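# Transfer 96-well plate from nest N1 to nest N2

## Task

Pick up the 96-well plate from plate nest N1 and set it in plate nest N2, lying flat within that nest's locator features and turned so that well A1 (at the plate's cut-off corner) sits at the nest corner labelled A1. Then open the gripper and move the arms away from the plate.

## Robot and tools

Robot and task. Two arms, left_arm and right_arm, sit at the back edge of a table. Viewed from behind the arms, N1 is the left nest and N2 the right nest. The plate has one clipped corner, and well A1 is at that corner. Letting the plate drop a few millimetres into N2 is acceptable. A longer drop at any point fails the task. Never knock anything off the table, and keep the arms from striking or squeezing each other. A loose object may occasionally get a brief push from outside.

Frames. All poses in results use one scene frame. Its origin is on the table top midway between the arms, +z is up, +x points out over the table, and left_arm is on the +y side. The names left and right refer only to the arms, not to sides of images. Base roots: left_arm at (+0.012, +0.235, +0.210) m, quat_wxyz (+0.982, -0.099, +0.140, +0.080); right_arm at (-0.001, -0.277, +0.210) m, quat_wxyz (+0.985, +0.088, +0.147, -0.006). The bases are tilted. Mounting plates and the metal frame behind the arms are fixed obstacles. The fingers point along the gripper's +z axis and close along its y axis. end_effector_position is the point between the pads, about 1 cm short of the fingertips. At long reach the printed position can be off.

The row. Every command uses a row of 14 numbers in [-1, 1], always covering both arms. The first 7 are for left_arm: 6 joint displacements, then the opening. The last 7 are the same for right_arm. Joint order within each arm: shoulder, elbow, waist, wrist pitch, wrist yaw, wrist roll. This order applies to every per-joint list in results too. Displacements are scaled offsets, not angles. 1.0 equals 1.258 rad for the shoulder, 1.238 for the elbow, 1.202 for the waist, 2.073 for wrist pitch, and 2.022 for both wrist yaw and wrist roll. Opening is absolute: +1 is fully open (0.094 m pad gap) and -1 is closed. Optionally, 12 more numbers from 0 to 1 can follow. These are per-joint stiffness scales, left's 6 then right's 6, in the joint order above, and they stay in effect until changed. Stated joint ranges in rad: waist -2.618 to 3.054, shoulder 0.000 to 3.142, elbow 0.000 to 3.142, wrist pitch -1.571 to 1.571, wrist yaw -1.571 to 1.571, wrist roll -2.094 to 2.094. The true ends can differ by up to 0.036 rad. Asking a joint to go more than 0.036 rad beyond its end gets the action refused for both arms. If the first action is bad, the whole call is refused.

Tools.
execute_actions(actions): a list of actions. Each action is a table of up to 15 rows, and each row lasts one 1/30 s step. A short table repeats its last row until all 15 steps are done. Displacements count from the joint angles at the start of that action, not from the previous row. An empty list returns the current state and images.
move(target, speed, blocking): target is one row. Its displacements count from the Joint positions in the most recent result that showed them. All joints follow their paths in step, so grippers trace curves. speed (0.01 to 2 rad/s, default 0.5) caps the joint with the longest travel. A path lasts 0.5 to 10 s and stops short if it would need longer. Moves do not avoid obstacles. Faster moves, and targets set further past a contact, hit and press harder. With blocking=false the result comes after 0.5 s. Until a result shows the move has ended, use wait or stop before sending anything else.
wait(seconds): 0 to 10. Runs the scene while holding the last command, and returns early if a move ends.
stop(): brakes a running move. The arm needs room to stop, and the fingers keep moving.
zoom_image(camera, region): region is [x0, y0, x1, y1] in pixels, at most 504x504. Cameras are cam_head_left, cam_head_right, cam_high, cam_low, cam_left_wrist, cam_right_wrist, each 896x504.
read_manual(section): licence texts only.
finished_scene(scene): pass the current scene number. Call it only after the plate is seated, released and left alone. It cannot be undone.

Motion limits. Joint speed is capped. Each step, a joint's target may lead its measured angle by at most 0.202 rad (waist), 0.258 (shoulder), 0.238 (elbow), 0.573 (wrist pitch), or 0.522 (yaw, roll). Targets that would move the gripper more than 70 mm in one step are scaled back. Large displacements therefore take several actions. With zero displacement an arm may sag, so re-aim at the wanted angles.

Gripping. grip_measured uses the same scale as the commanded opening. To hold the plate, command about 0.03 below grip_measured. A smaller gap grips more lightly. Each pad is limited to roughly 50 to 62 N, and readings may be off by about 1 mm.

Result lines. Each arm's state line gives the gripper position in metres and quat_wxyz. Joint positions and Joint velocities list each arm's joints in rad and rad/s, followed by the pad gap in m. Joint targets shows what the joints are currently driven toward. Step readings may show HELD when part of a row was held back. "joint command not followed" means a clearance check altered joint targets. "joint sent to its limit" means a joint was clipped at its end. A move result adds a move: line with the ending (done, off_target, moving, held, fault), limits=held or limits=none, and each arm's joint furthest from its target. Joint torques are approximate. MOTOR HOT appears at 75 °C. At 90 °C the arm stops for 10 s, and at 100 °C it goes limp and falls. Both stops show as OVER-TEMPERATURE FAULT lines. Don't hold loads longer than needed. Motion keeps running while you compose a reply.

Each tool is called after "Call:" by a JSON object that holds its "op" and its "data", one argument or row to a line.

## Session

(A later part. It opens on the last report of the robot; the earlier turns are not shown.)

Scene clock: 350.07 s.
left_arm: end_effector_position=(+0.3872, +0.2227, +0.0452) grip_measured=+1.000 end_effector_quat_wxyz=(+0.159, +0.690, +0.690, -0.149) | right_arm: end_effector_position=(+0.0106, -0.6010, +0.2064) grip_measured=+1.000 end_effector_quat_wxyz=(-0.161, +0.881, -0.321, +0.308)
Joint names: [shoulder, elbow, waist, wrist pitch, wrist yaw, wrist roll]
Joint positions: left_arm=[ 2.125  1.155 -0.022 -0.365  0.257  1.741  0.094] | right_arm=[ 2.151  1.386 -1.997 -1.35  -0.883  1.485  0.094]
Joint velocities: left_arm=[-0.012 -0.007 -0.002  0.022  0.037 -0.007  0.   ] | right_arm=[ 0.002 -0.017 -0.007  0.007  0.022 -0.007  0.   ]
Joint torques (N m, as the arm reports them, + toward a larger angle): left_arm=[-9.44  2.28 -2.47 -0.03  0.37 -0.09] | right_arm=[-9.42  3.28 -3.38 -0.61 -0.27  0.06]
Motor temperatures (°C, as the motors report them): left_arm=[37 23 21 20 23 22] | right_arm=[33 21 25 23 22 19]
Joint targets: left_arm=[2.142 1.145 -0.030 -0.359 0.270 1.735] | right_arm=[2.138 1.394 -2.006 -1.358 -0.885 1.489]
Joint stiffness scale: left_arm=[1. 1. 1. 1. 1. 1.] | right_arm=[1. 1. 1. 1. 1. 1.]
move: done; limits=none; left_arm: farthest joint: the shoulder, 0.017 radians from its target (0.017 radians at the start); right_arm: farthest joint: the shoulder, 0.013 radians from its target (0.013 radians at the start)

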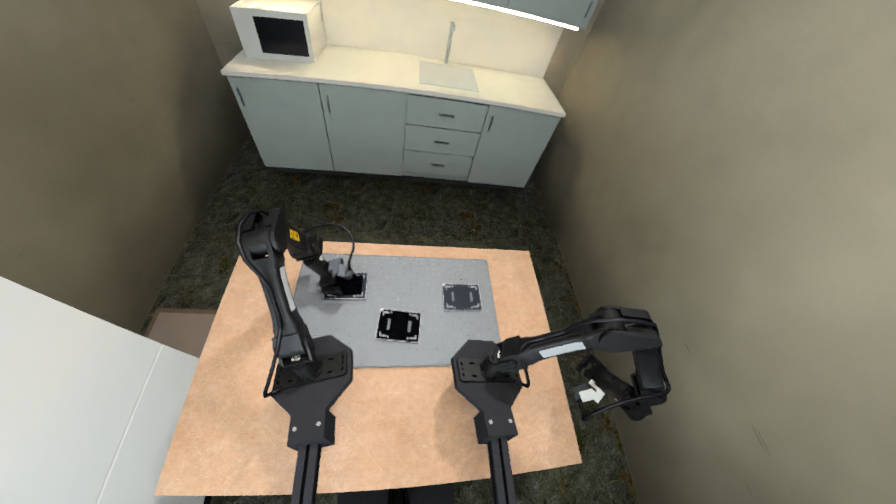

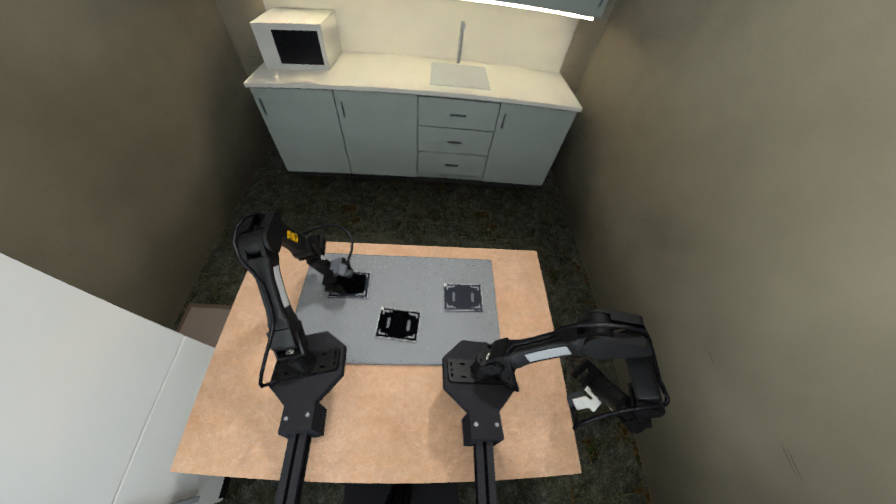

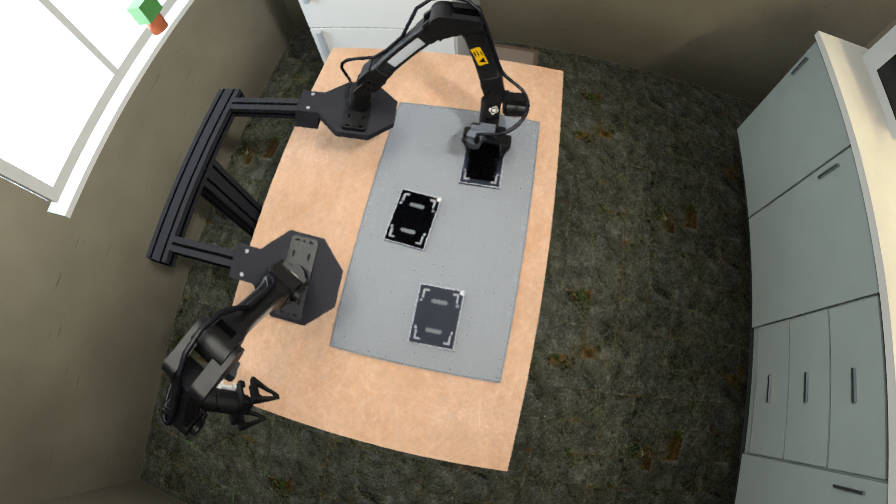

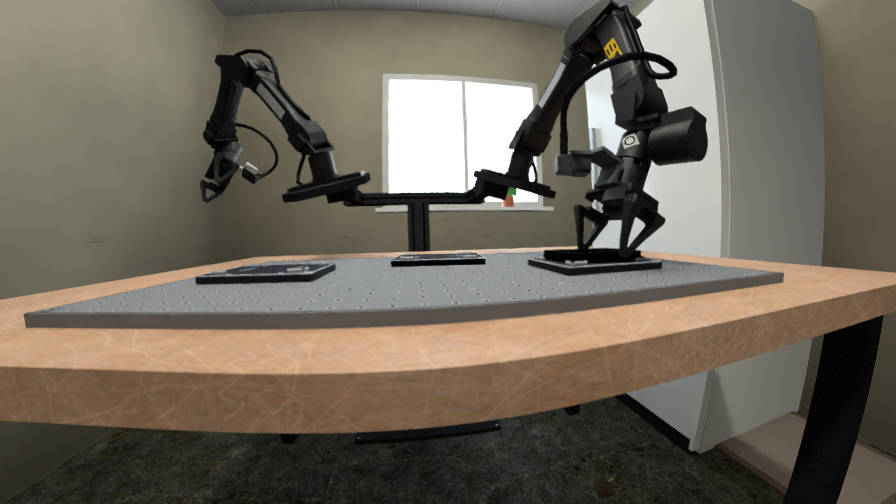

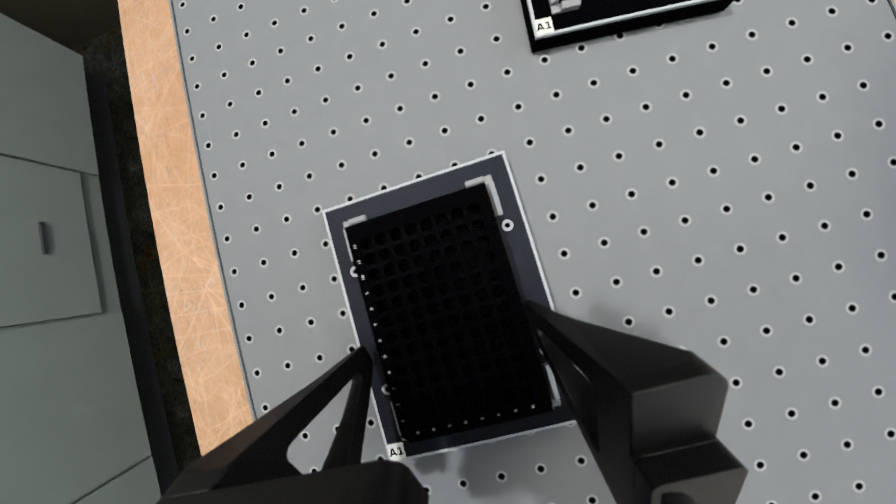

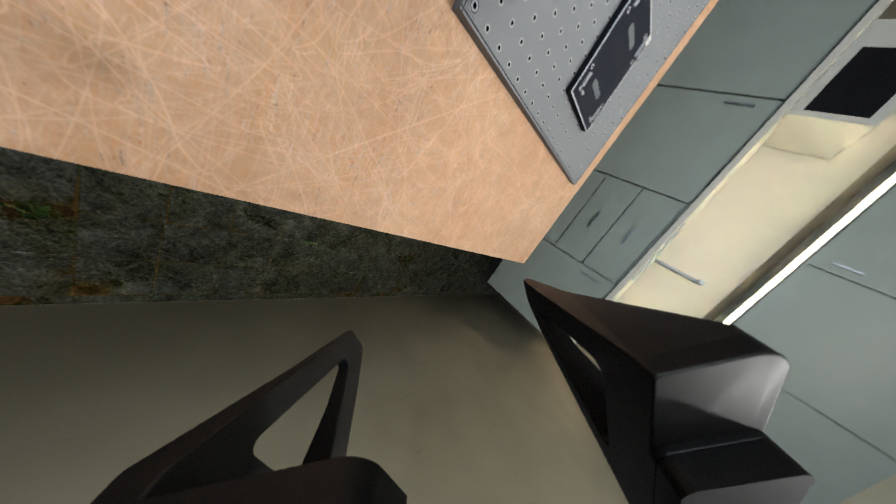

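Call:
{"op": "move", "data": {
  "target": [-0.040,-0.008,-0.007,-0.022,0.006,-0.003,1, -0.010,0.006,-0.007,-0.004,-0.001,0.002,1],
  "speed": 0.15
}}

Scene clock: 369.43 s.
left_arm: end_effector_position=(+0.3892, +0.2247, +0.0545) grip_measured=+1.000 end_effector_quat_wxyz=(+0.161, +0.691, +0.690, -0.147) | right_arm: end_effector_position=(+0.0106, -0.6010, +0.2064) grip_measured=+1.000 end_effector_quat_wxyz=(-0.161, +0.881, -0.321, +0.308)
Joint names: [shoulder, elbow, waist, wrist pitch, wrist yaw, wrist roll]
Joint positions: left_arm=[ 2.096  1.155 -0.022 -0.389  0.257  1.741  0.094] | right_arm=[ 2.151  1.386 -1.997 -1.35  -0.883  1.485  0.094]
Joint velocities: left_arm=[ 0.012  0.017  0.012  0.022  0.051 -0.037  0.   ] | right_arm=[-0.017 -0.017 -0.007 -0.081 -0.037 -0.037  0.   ]
Joint torques (N m, as the arm reports them, + toward a larger angle): left_arm=[-12.47   2.42  -2.44  -0.29   0.37  -0.09] | right_arm=[-9.46  3.31 -3.37 -0.61 -0.28  0.05]
Motor temperatures (°C, as the motors report them): left_arm=[37 23 21 20 23 22] | right_arm=[33 21 25 23 22 19]
Joint targets: left_arm=[2.075 1.145 -0.030 -0.411 0.270 1.735] | right_arm=[2.138 1.394 -2.006 -1.358 -0.885 1.489]
Joint stiffness scale: left_arm=[1. 1. 1. 1. 1. 1.] | right_arm=[1. 1. 1. 1. 1. 1.]
move: off_target (left_arm); limits=none; left_arm: farthest joint: the shoulder, 0.022 radians from its target (0.051 radians at the start); right_arm: farthest joint: the shoulder, 0.013 radians from its target (0.013 radians at the start)

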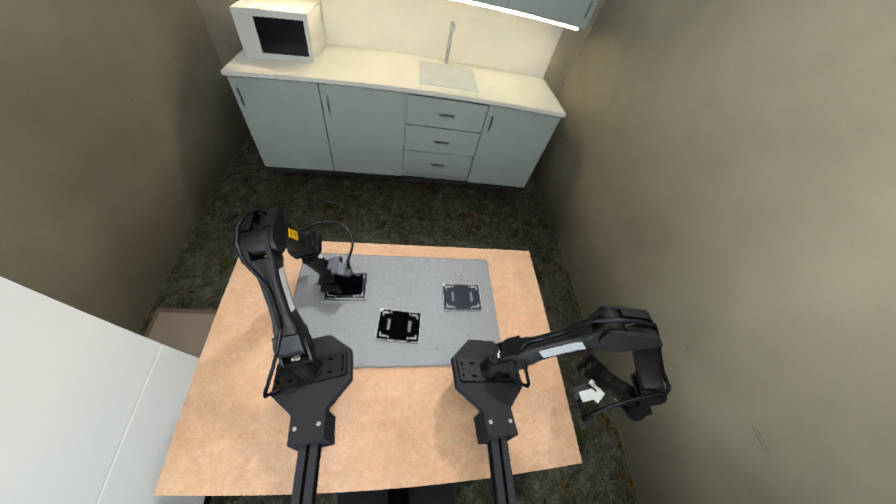

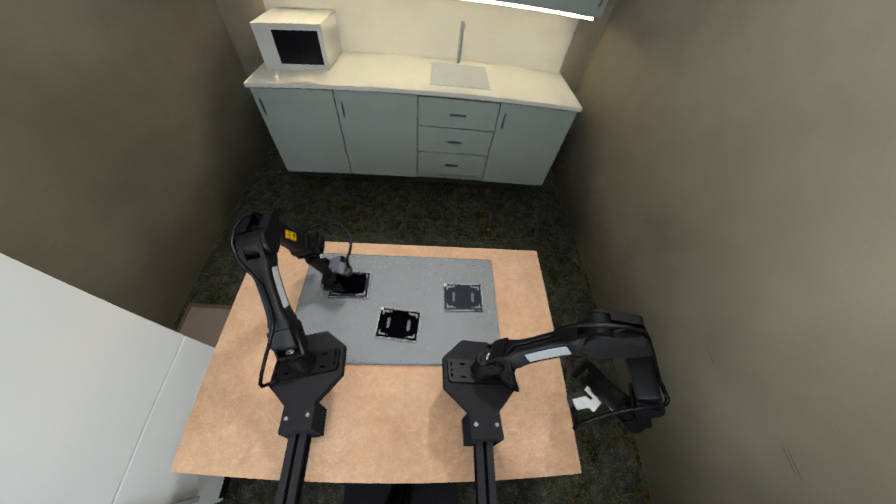

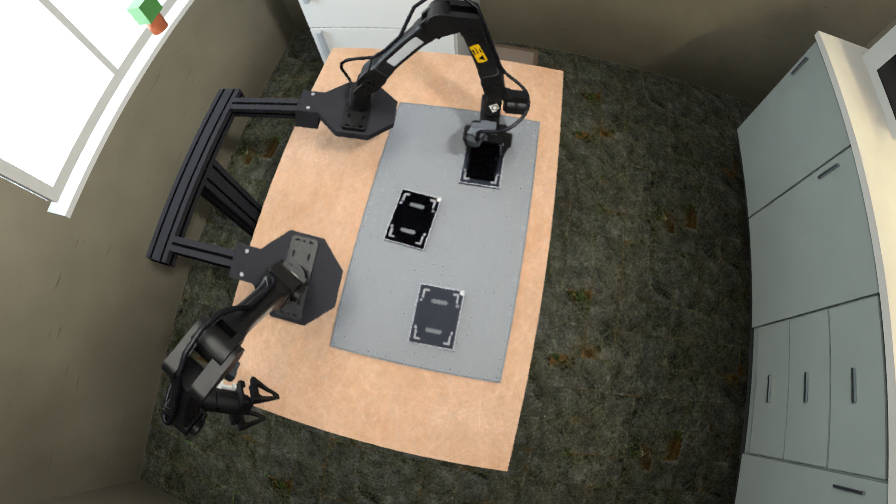

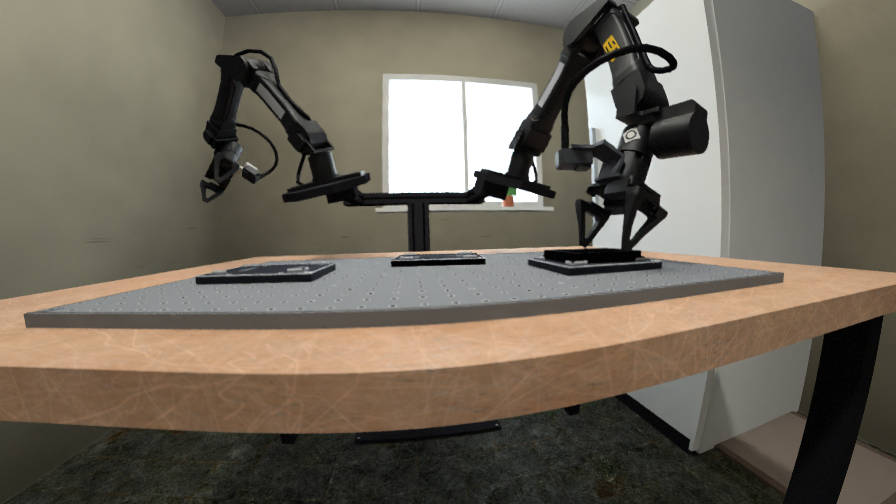

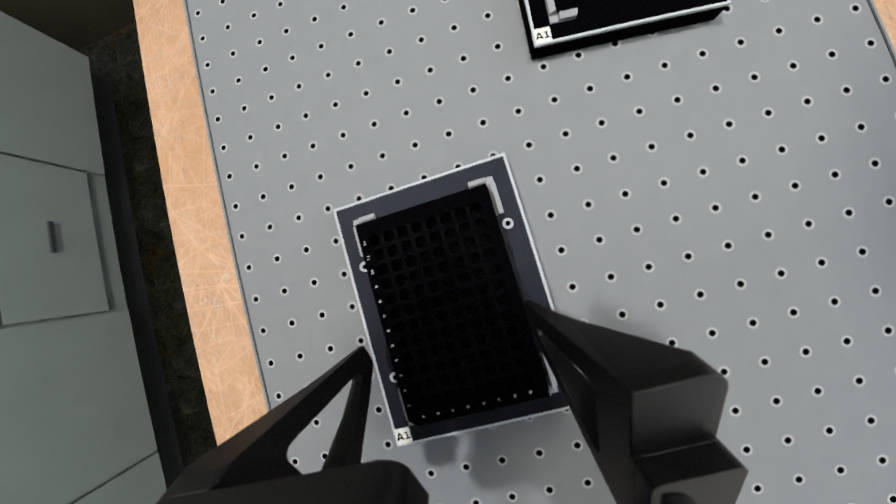

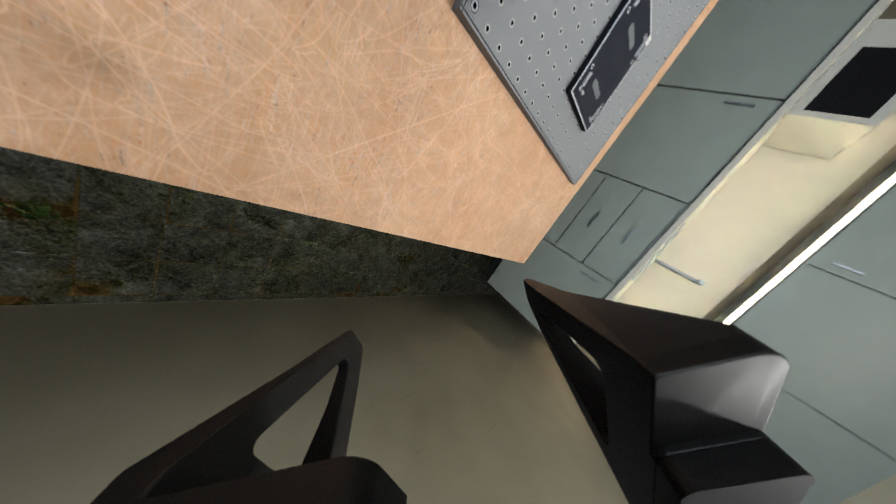

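Call:
{"op": "move", "data": {
  "target": [-0.029,-0.008,-0.007,-0.025,0.006,-0.003,1, -0.010,0.006,-0.007,-0.004,-0.001,0.002,1],
  "speed": 0.15
}}

Scene clock: 387.03 s.
left_arm: end_effector_position=(+0.3854, +0.2249, +0.0591) grip_measured=+1.000 end_effector_quat_wxyz=(+0.156, +0.690, +0.690, -0.154) | right_arm: end_effector_position=(+0.0106, -0.6010, +0.2064) grip_measured=+1.000 end_effector_quat_wxyz=(-0.161, +0.881, -0.321, +0.308)
Joint names: [shoulder, elbow, waist, wrist pitch, wrist yaw, wrist roll]
Joint positions: left_arm=[ 2.083  1.155 -0.022 -0.419  0.257  1.741  0.094] | right_arm=[ 2.151  1.386 -1.997 -1.35  -0.883  1.485  0.094]
Joint velocities: left_arm=[ 0.012 -0.007  0.017 -0.007 -0.051  0.007  0.   ] | right_arm=[ 0.002 -0.007  0.007 -0.051 -0.051 -0.007  0.   ]
Joint torques (N m, as the arm reports them, + toward a larger angle): left_arm=[-12.57   2.45  -2.43  -0.32   0.37  -0.09] | right_arm=[-9.5   3.3  -3.4  -0.61 -0.27  0.06]
Motor temperatures (°C, as the motors report them): left_arm=[40 23 21 20 23 22] | right_arm=[34 21 25 23 22 19]
Joint targets: left_arm=[2.060 1.145 -0.030 -0.441 0.270 1.735] | right_arm=[2.138 1.394 -2.006 -1.358 -0.885 1.489]
Joint stiffness scale: left_arm=[1. 1. 1. 1. 1. 1.] | right_arm=[1. 1. 1. 1. 1. 1.]
move: off_target (left_arm); limits=none; left_arm: farthest joint: the shoulder, 0.023 radians from its target (0.037 radians at the start); right_arm: farthest joint: the shoulder, 0.013 radians from its target (0.013 radians at the start)

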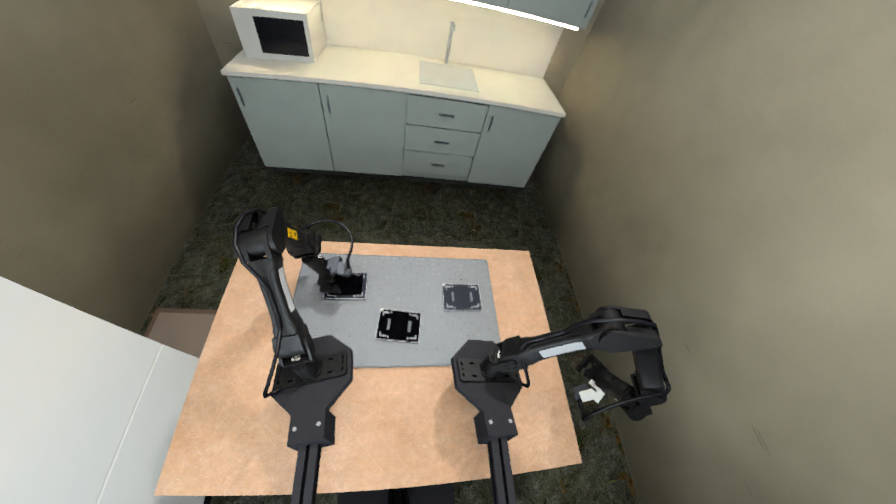

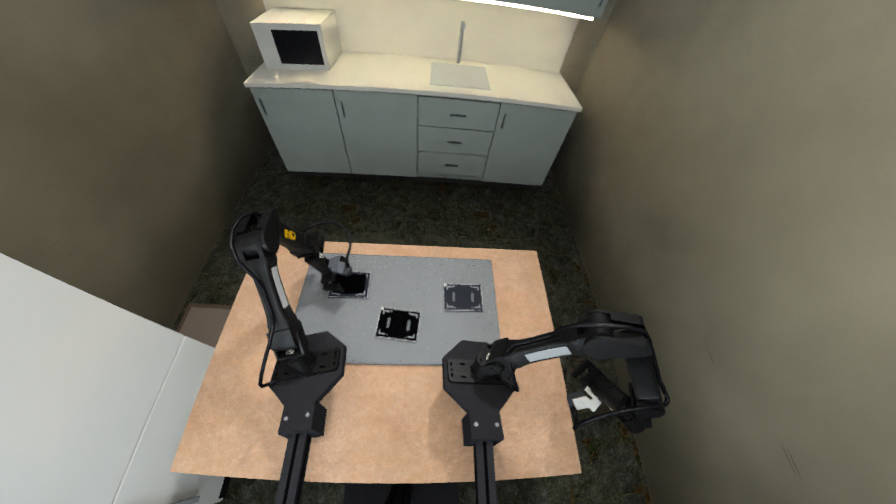

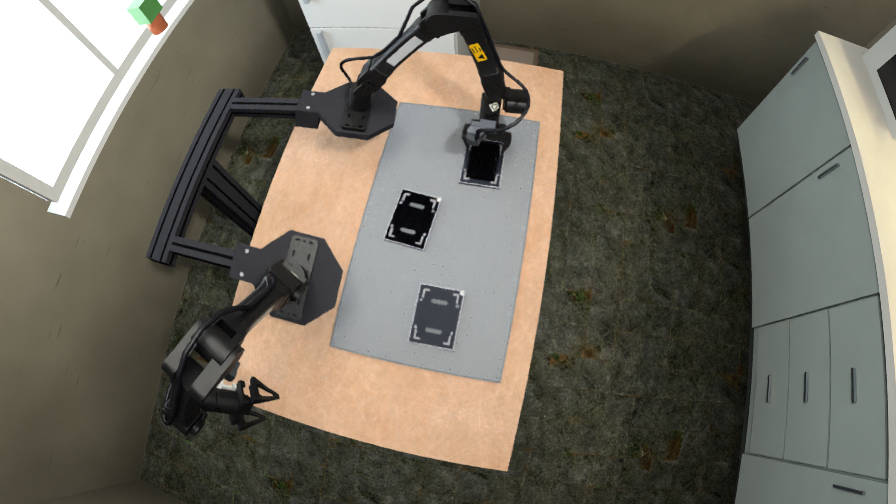

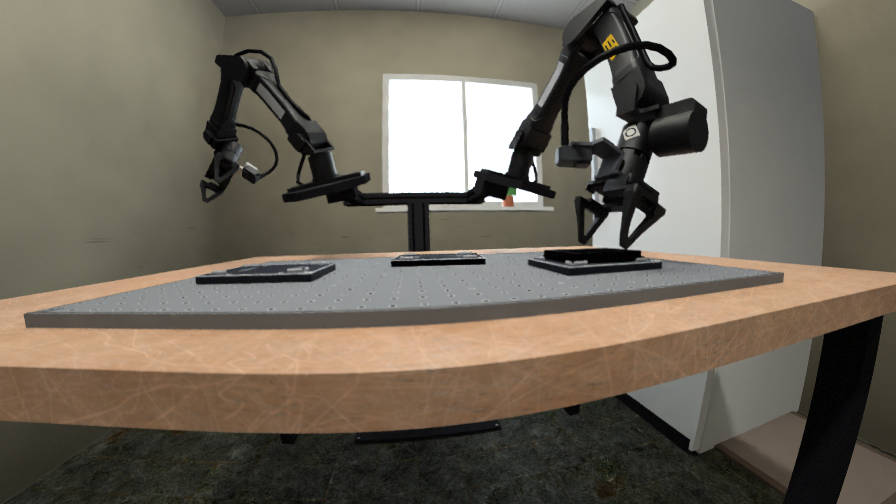

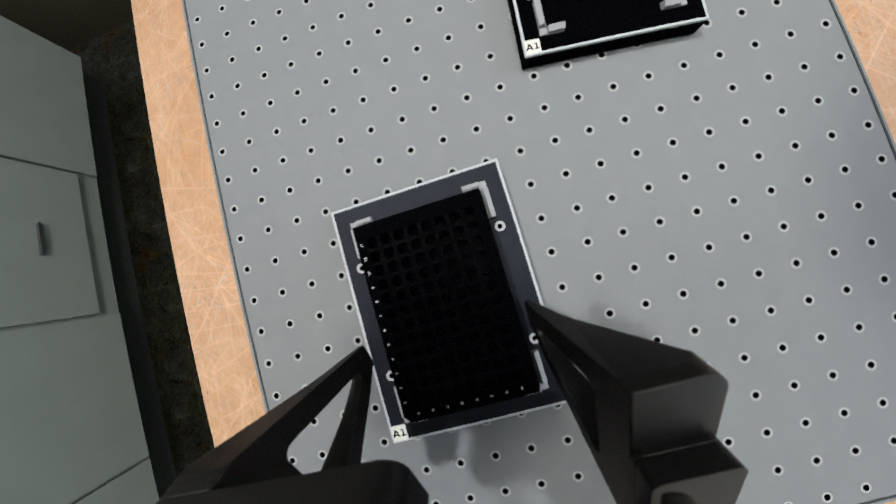

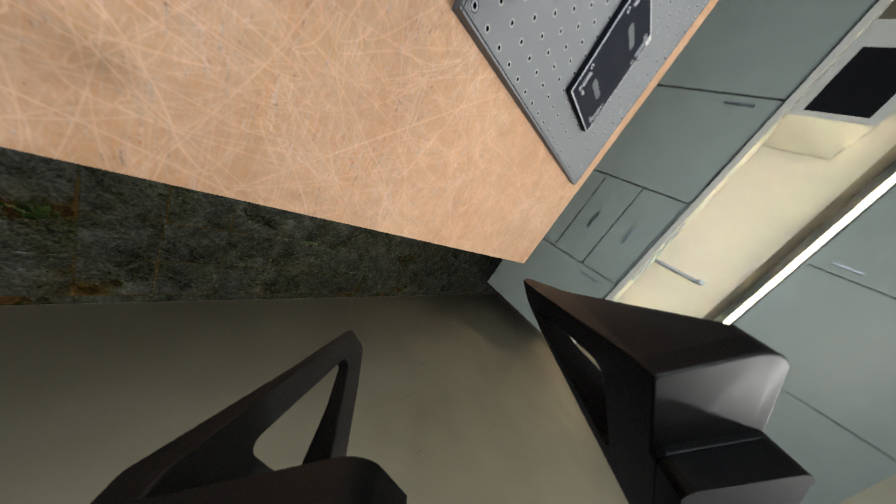

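Call:
{"op": "move", "data": {
  "target": [0.0485,-0.008,-0.007,0.027,0.006,-0.003,1, -0.010,0.006,-0.007,-0.004,-0.001,0.002,1],
  "speed": 0.1
}}

Call:
{"op": "zoom_image", "data": {
  "camera": "cam_low",
  "region": [530, 210, 690, 290]
}}

Call:
{"op": "zoom_image", "data": {
  "camera": "cam_left_wrist",
  "region": [280, 200, 620, 480]
}}

Scene clock: 403.17 s.
left_arm: end_effector_position=(+0.3835, +0.2215, +0.0421) grip_measured=+1.000 end_effector_quat_wxyz=(+0.155, +0.690, +0.690, -0.155) | right_arm: end_effector_position=(+0.0106, -0.6010, +0.2064) grip_measured=+1.000 end_effector_quat_wxyz=(-0.161, +0.881, -0.321, +0.308)
Joint names: [shoulder, elbow, waist, wrist pitch, wrist yaw, wrist roll]
Joint positions: left_arm=[ 2.136  1.155 -0.022 -0.369  0.257  1.741  0.094] | right_arm=[ 2.151  1.386 -1.997 -1.35  -0.883  1.485  0.094]
Joint velocities: left_arm=[ 0.012  0.022 -0.007  0.007  0.007 -0.022  0.   ] | right_arm=[ 0.002 -0.027  0.007  0.022  0.051 -0.007  0.   ]
Joint torques (N m, as the arm reports them, + toward a larger angle): left_arm=[-10.12   2.21  -2.47  -0.07   0.37  -0.09] | right_arm=[-9.43  3.27 -3.4  -0.61 -0.28  0.06]
Motor temperatures (°C, as the motors report them): left_arm=[41 23 21 20 23 22] | right_arm=[34 22 25 23 22 19]
Joint targets: left_arm=[2.144 1.145 -0.030 -0.363 0.270 1.735] | right_arm=[2.138 1.394 -2.006 -1.358 -0.885 1.489]
Joint stiffness scale: left_arm=[1. 1. 1. 1. 1. 1.] | right_arm=[1. 1. 1. 1. 1. 1.]
move: done; limits=none; left_arm: farthest joint: the wrist yaw, 0.012 radians from its target (0.012 radians at the start); right_arm: farthest joint: the shoulder, 0.013 radians from its target (0.013 radians at the start)

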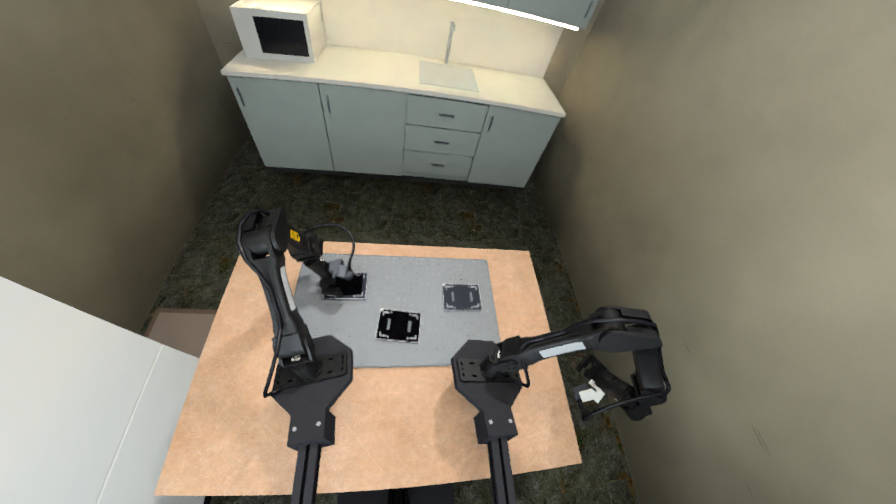

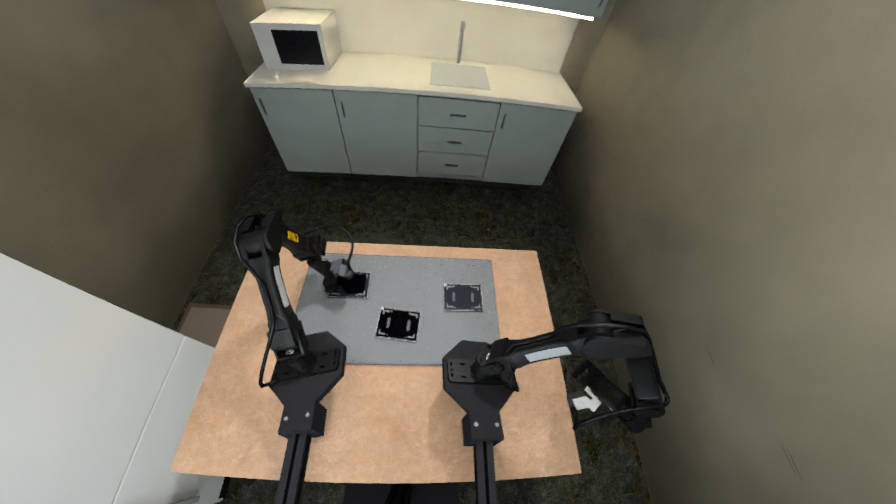

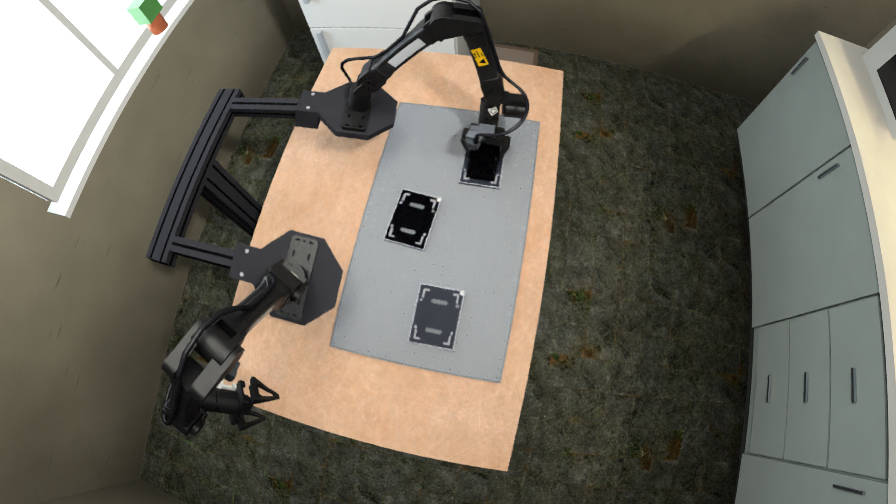

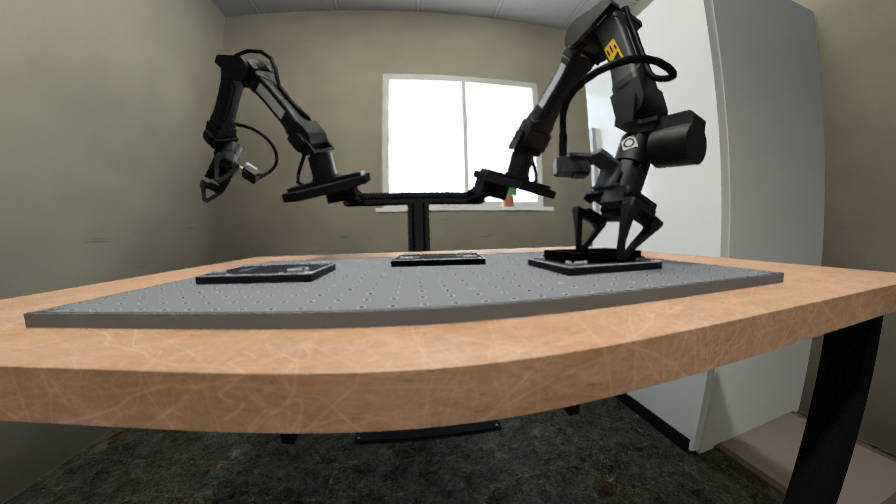

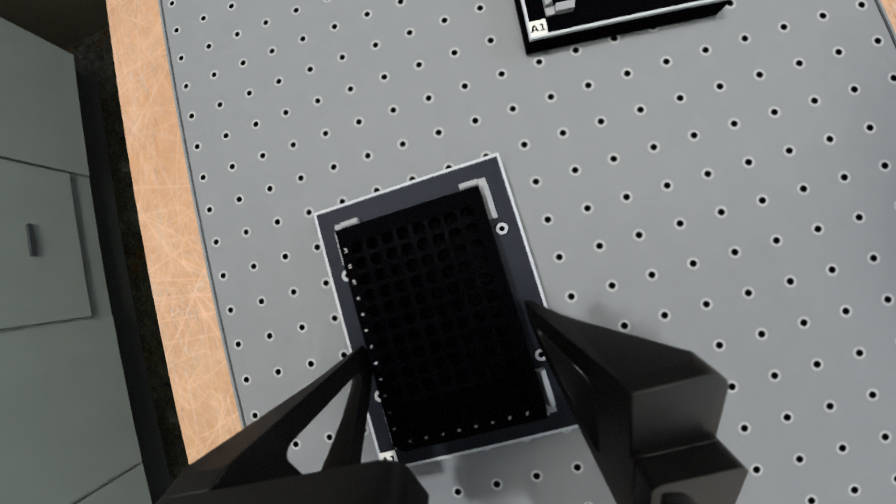

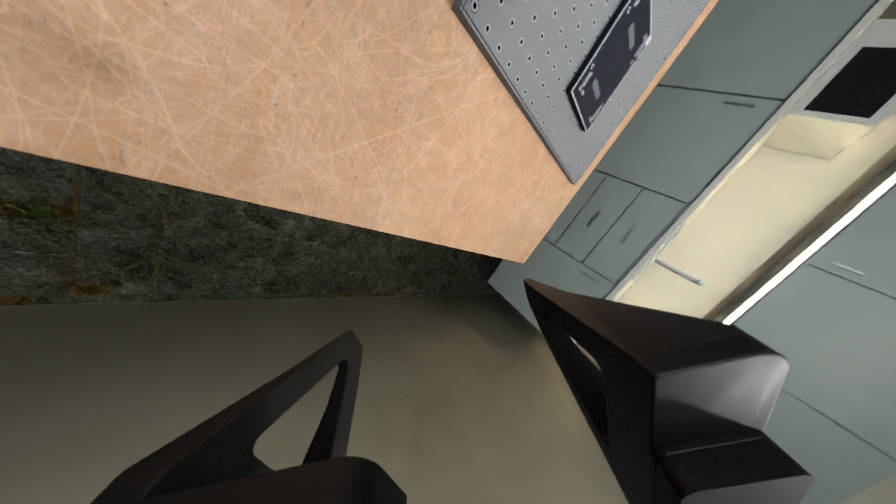

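Region (530, 210, 690, 290) of cam_low's 896x504 image, scaled by 3.150, with more detail than that image has.

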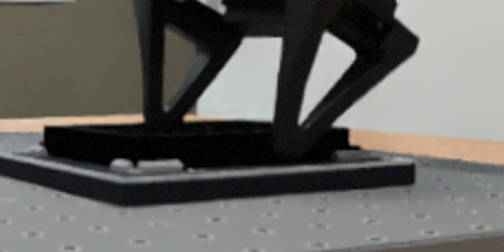

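Region (280, 200, 620, 480) of cam_left_wrist's 896x504 image, scaled by 1.482, with more detail than that image has; it fills the top 415 rows of this view, and the rest is white.

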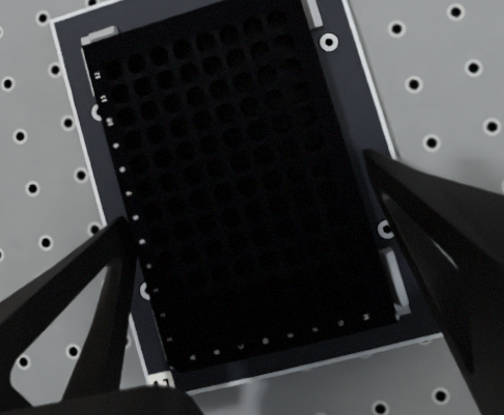

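Call:
{"op": "move", "data": {
  "target": [0.006,-0.008,-0.007,0.003,0.006,-0.003,0.78, -0.010,0.006,-0.007,-0.004,-0.001,0.002,1],
  "speed": 0.1
}}

Scene clock: 409.60 s.
left_arm: end_effector_position=(+0.3838, +0.2215, +0.0421) grip_measured=+0.790 end_effector_quat_wxyz=(+0.156, +0.690, +0.690, -0.154) | right_arm: end_effector_position=(+0.0106, -0.6010, +0.2064) grip_measured=+1.000 end_effector_quat_wxyz=(-0.161, +0.881, -0.321, +0.308)
Joint names: [shoulder, elbow, waist, wrist pitch, wrist yaw, wrist roll]
Joint positions: left_arm=[ 2.136  1.155 -0.022 -0.368  0.257  1.741  0.084] | right_arm=[ 2.151  1.386 -1.997 -1.35  -0.883  1.485  0.094]
Joint velocities: left_arm=[-0.002 -0.002 -0.012  0.022 -0.037  0.037 -0.   ] | right_arm=[-0.007  0.017 -0.017  0.037  0.051  0.037  0.   ]
Joint torques (N m, as the arm reports them, + toward a larger angle): left_arm=[-10.2    2.21  -2.47  -0.08   0.37  -0.09] | right_arm=[-9.41  3.23 -3.4  -0.6  -0.28  0.05]
Motor temperatures (°C, as the motors report them): left_arm=[40 23 21 20 23 22] | right_arm=[34 22 25 23 22 19]
Joint targets: left_arm=[2.143 1.145 -0.030 -0.363 0.270 1.735] | right_arm=[2.138 1.394 -2.006 -1.358 -0.885 1.489]
Joint stiffness scale: left_arm=[1. 1. 1. 1. 1. 1.] | right_arm=[1. 1. 1. 1. 1. 1.]
move: done; limits=none; left_arm: farthest joint: the wrist yaw, 0.012 radians from its target (0.012 radians at the start); right_arm: farthest joint: the shoulder, 0.013 radians from its target (0.013 radians at the start)

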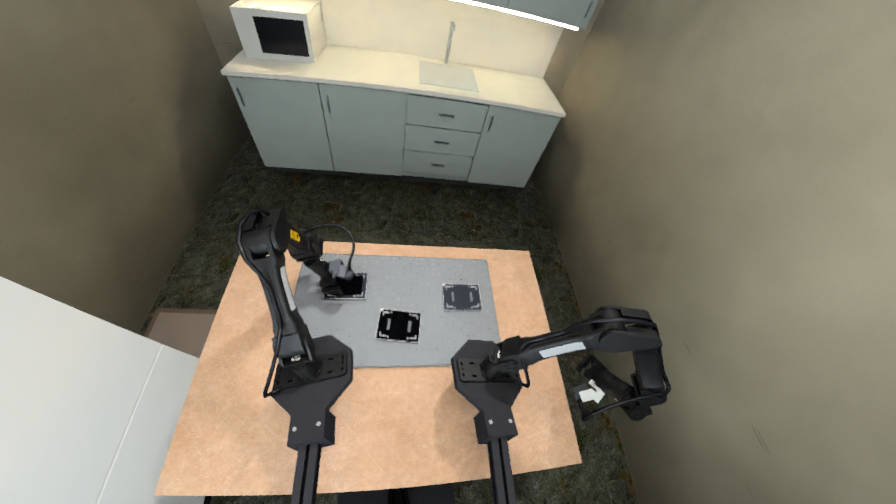

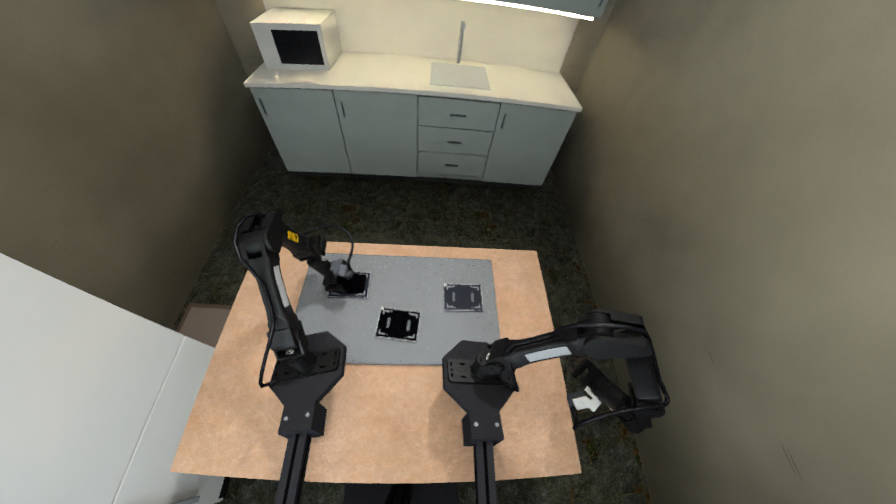

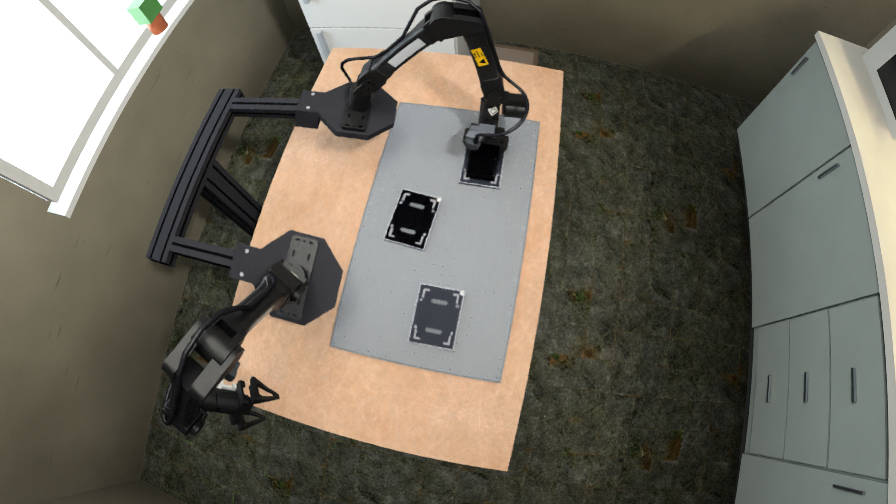

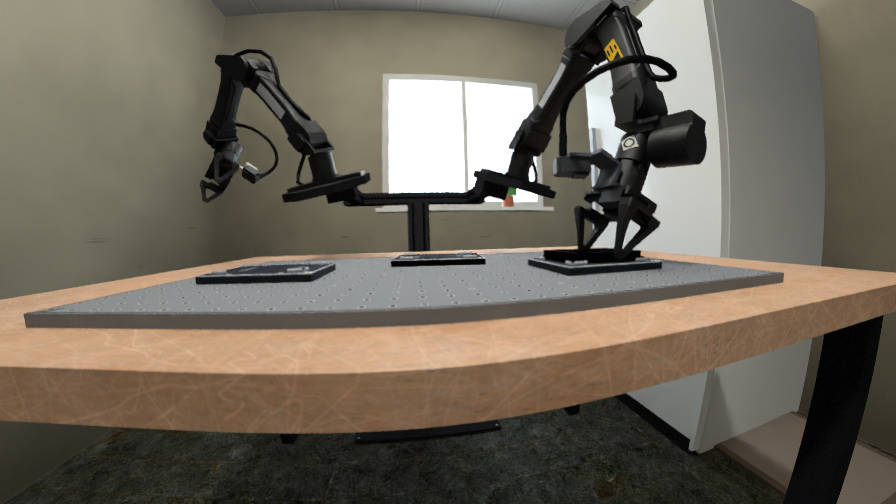

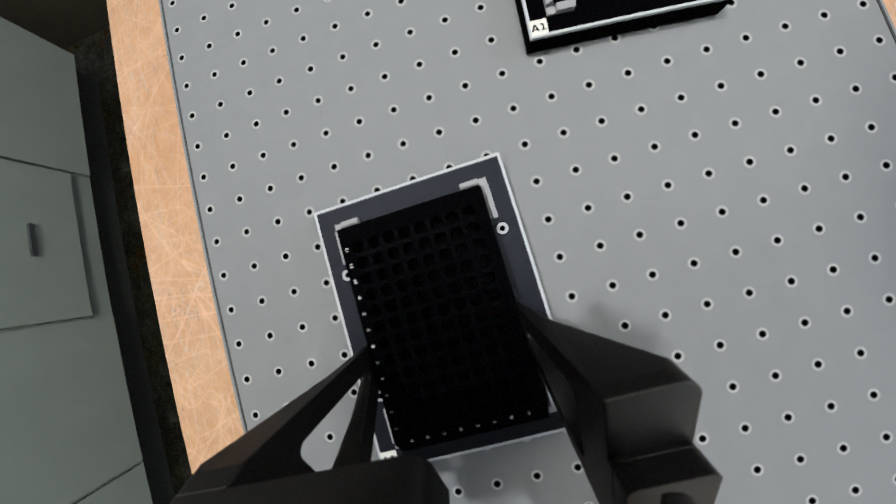

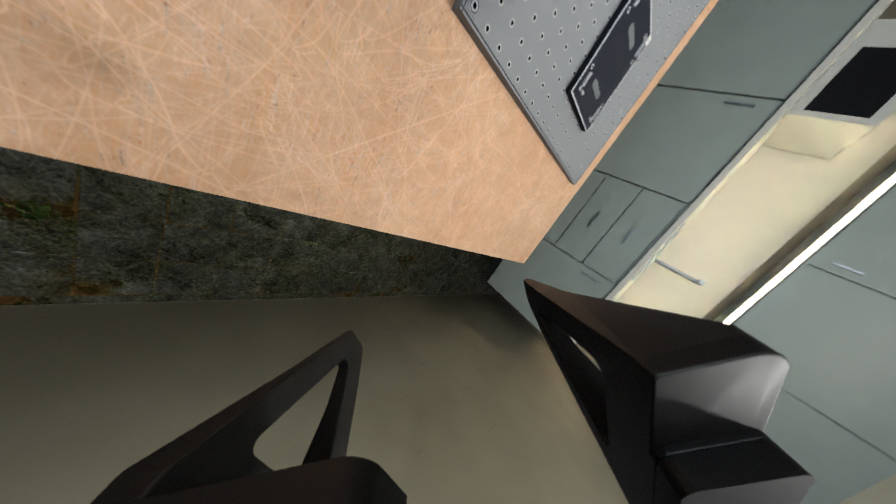

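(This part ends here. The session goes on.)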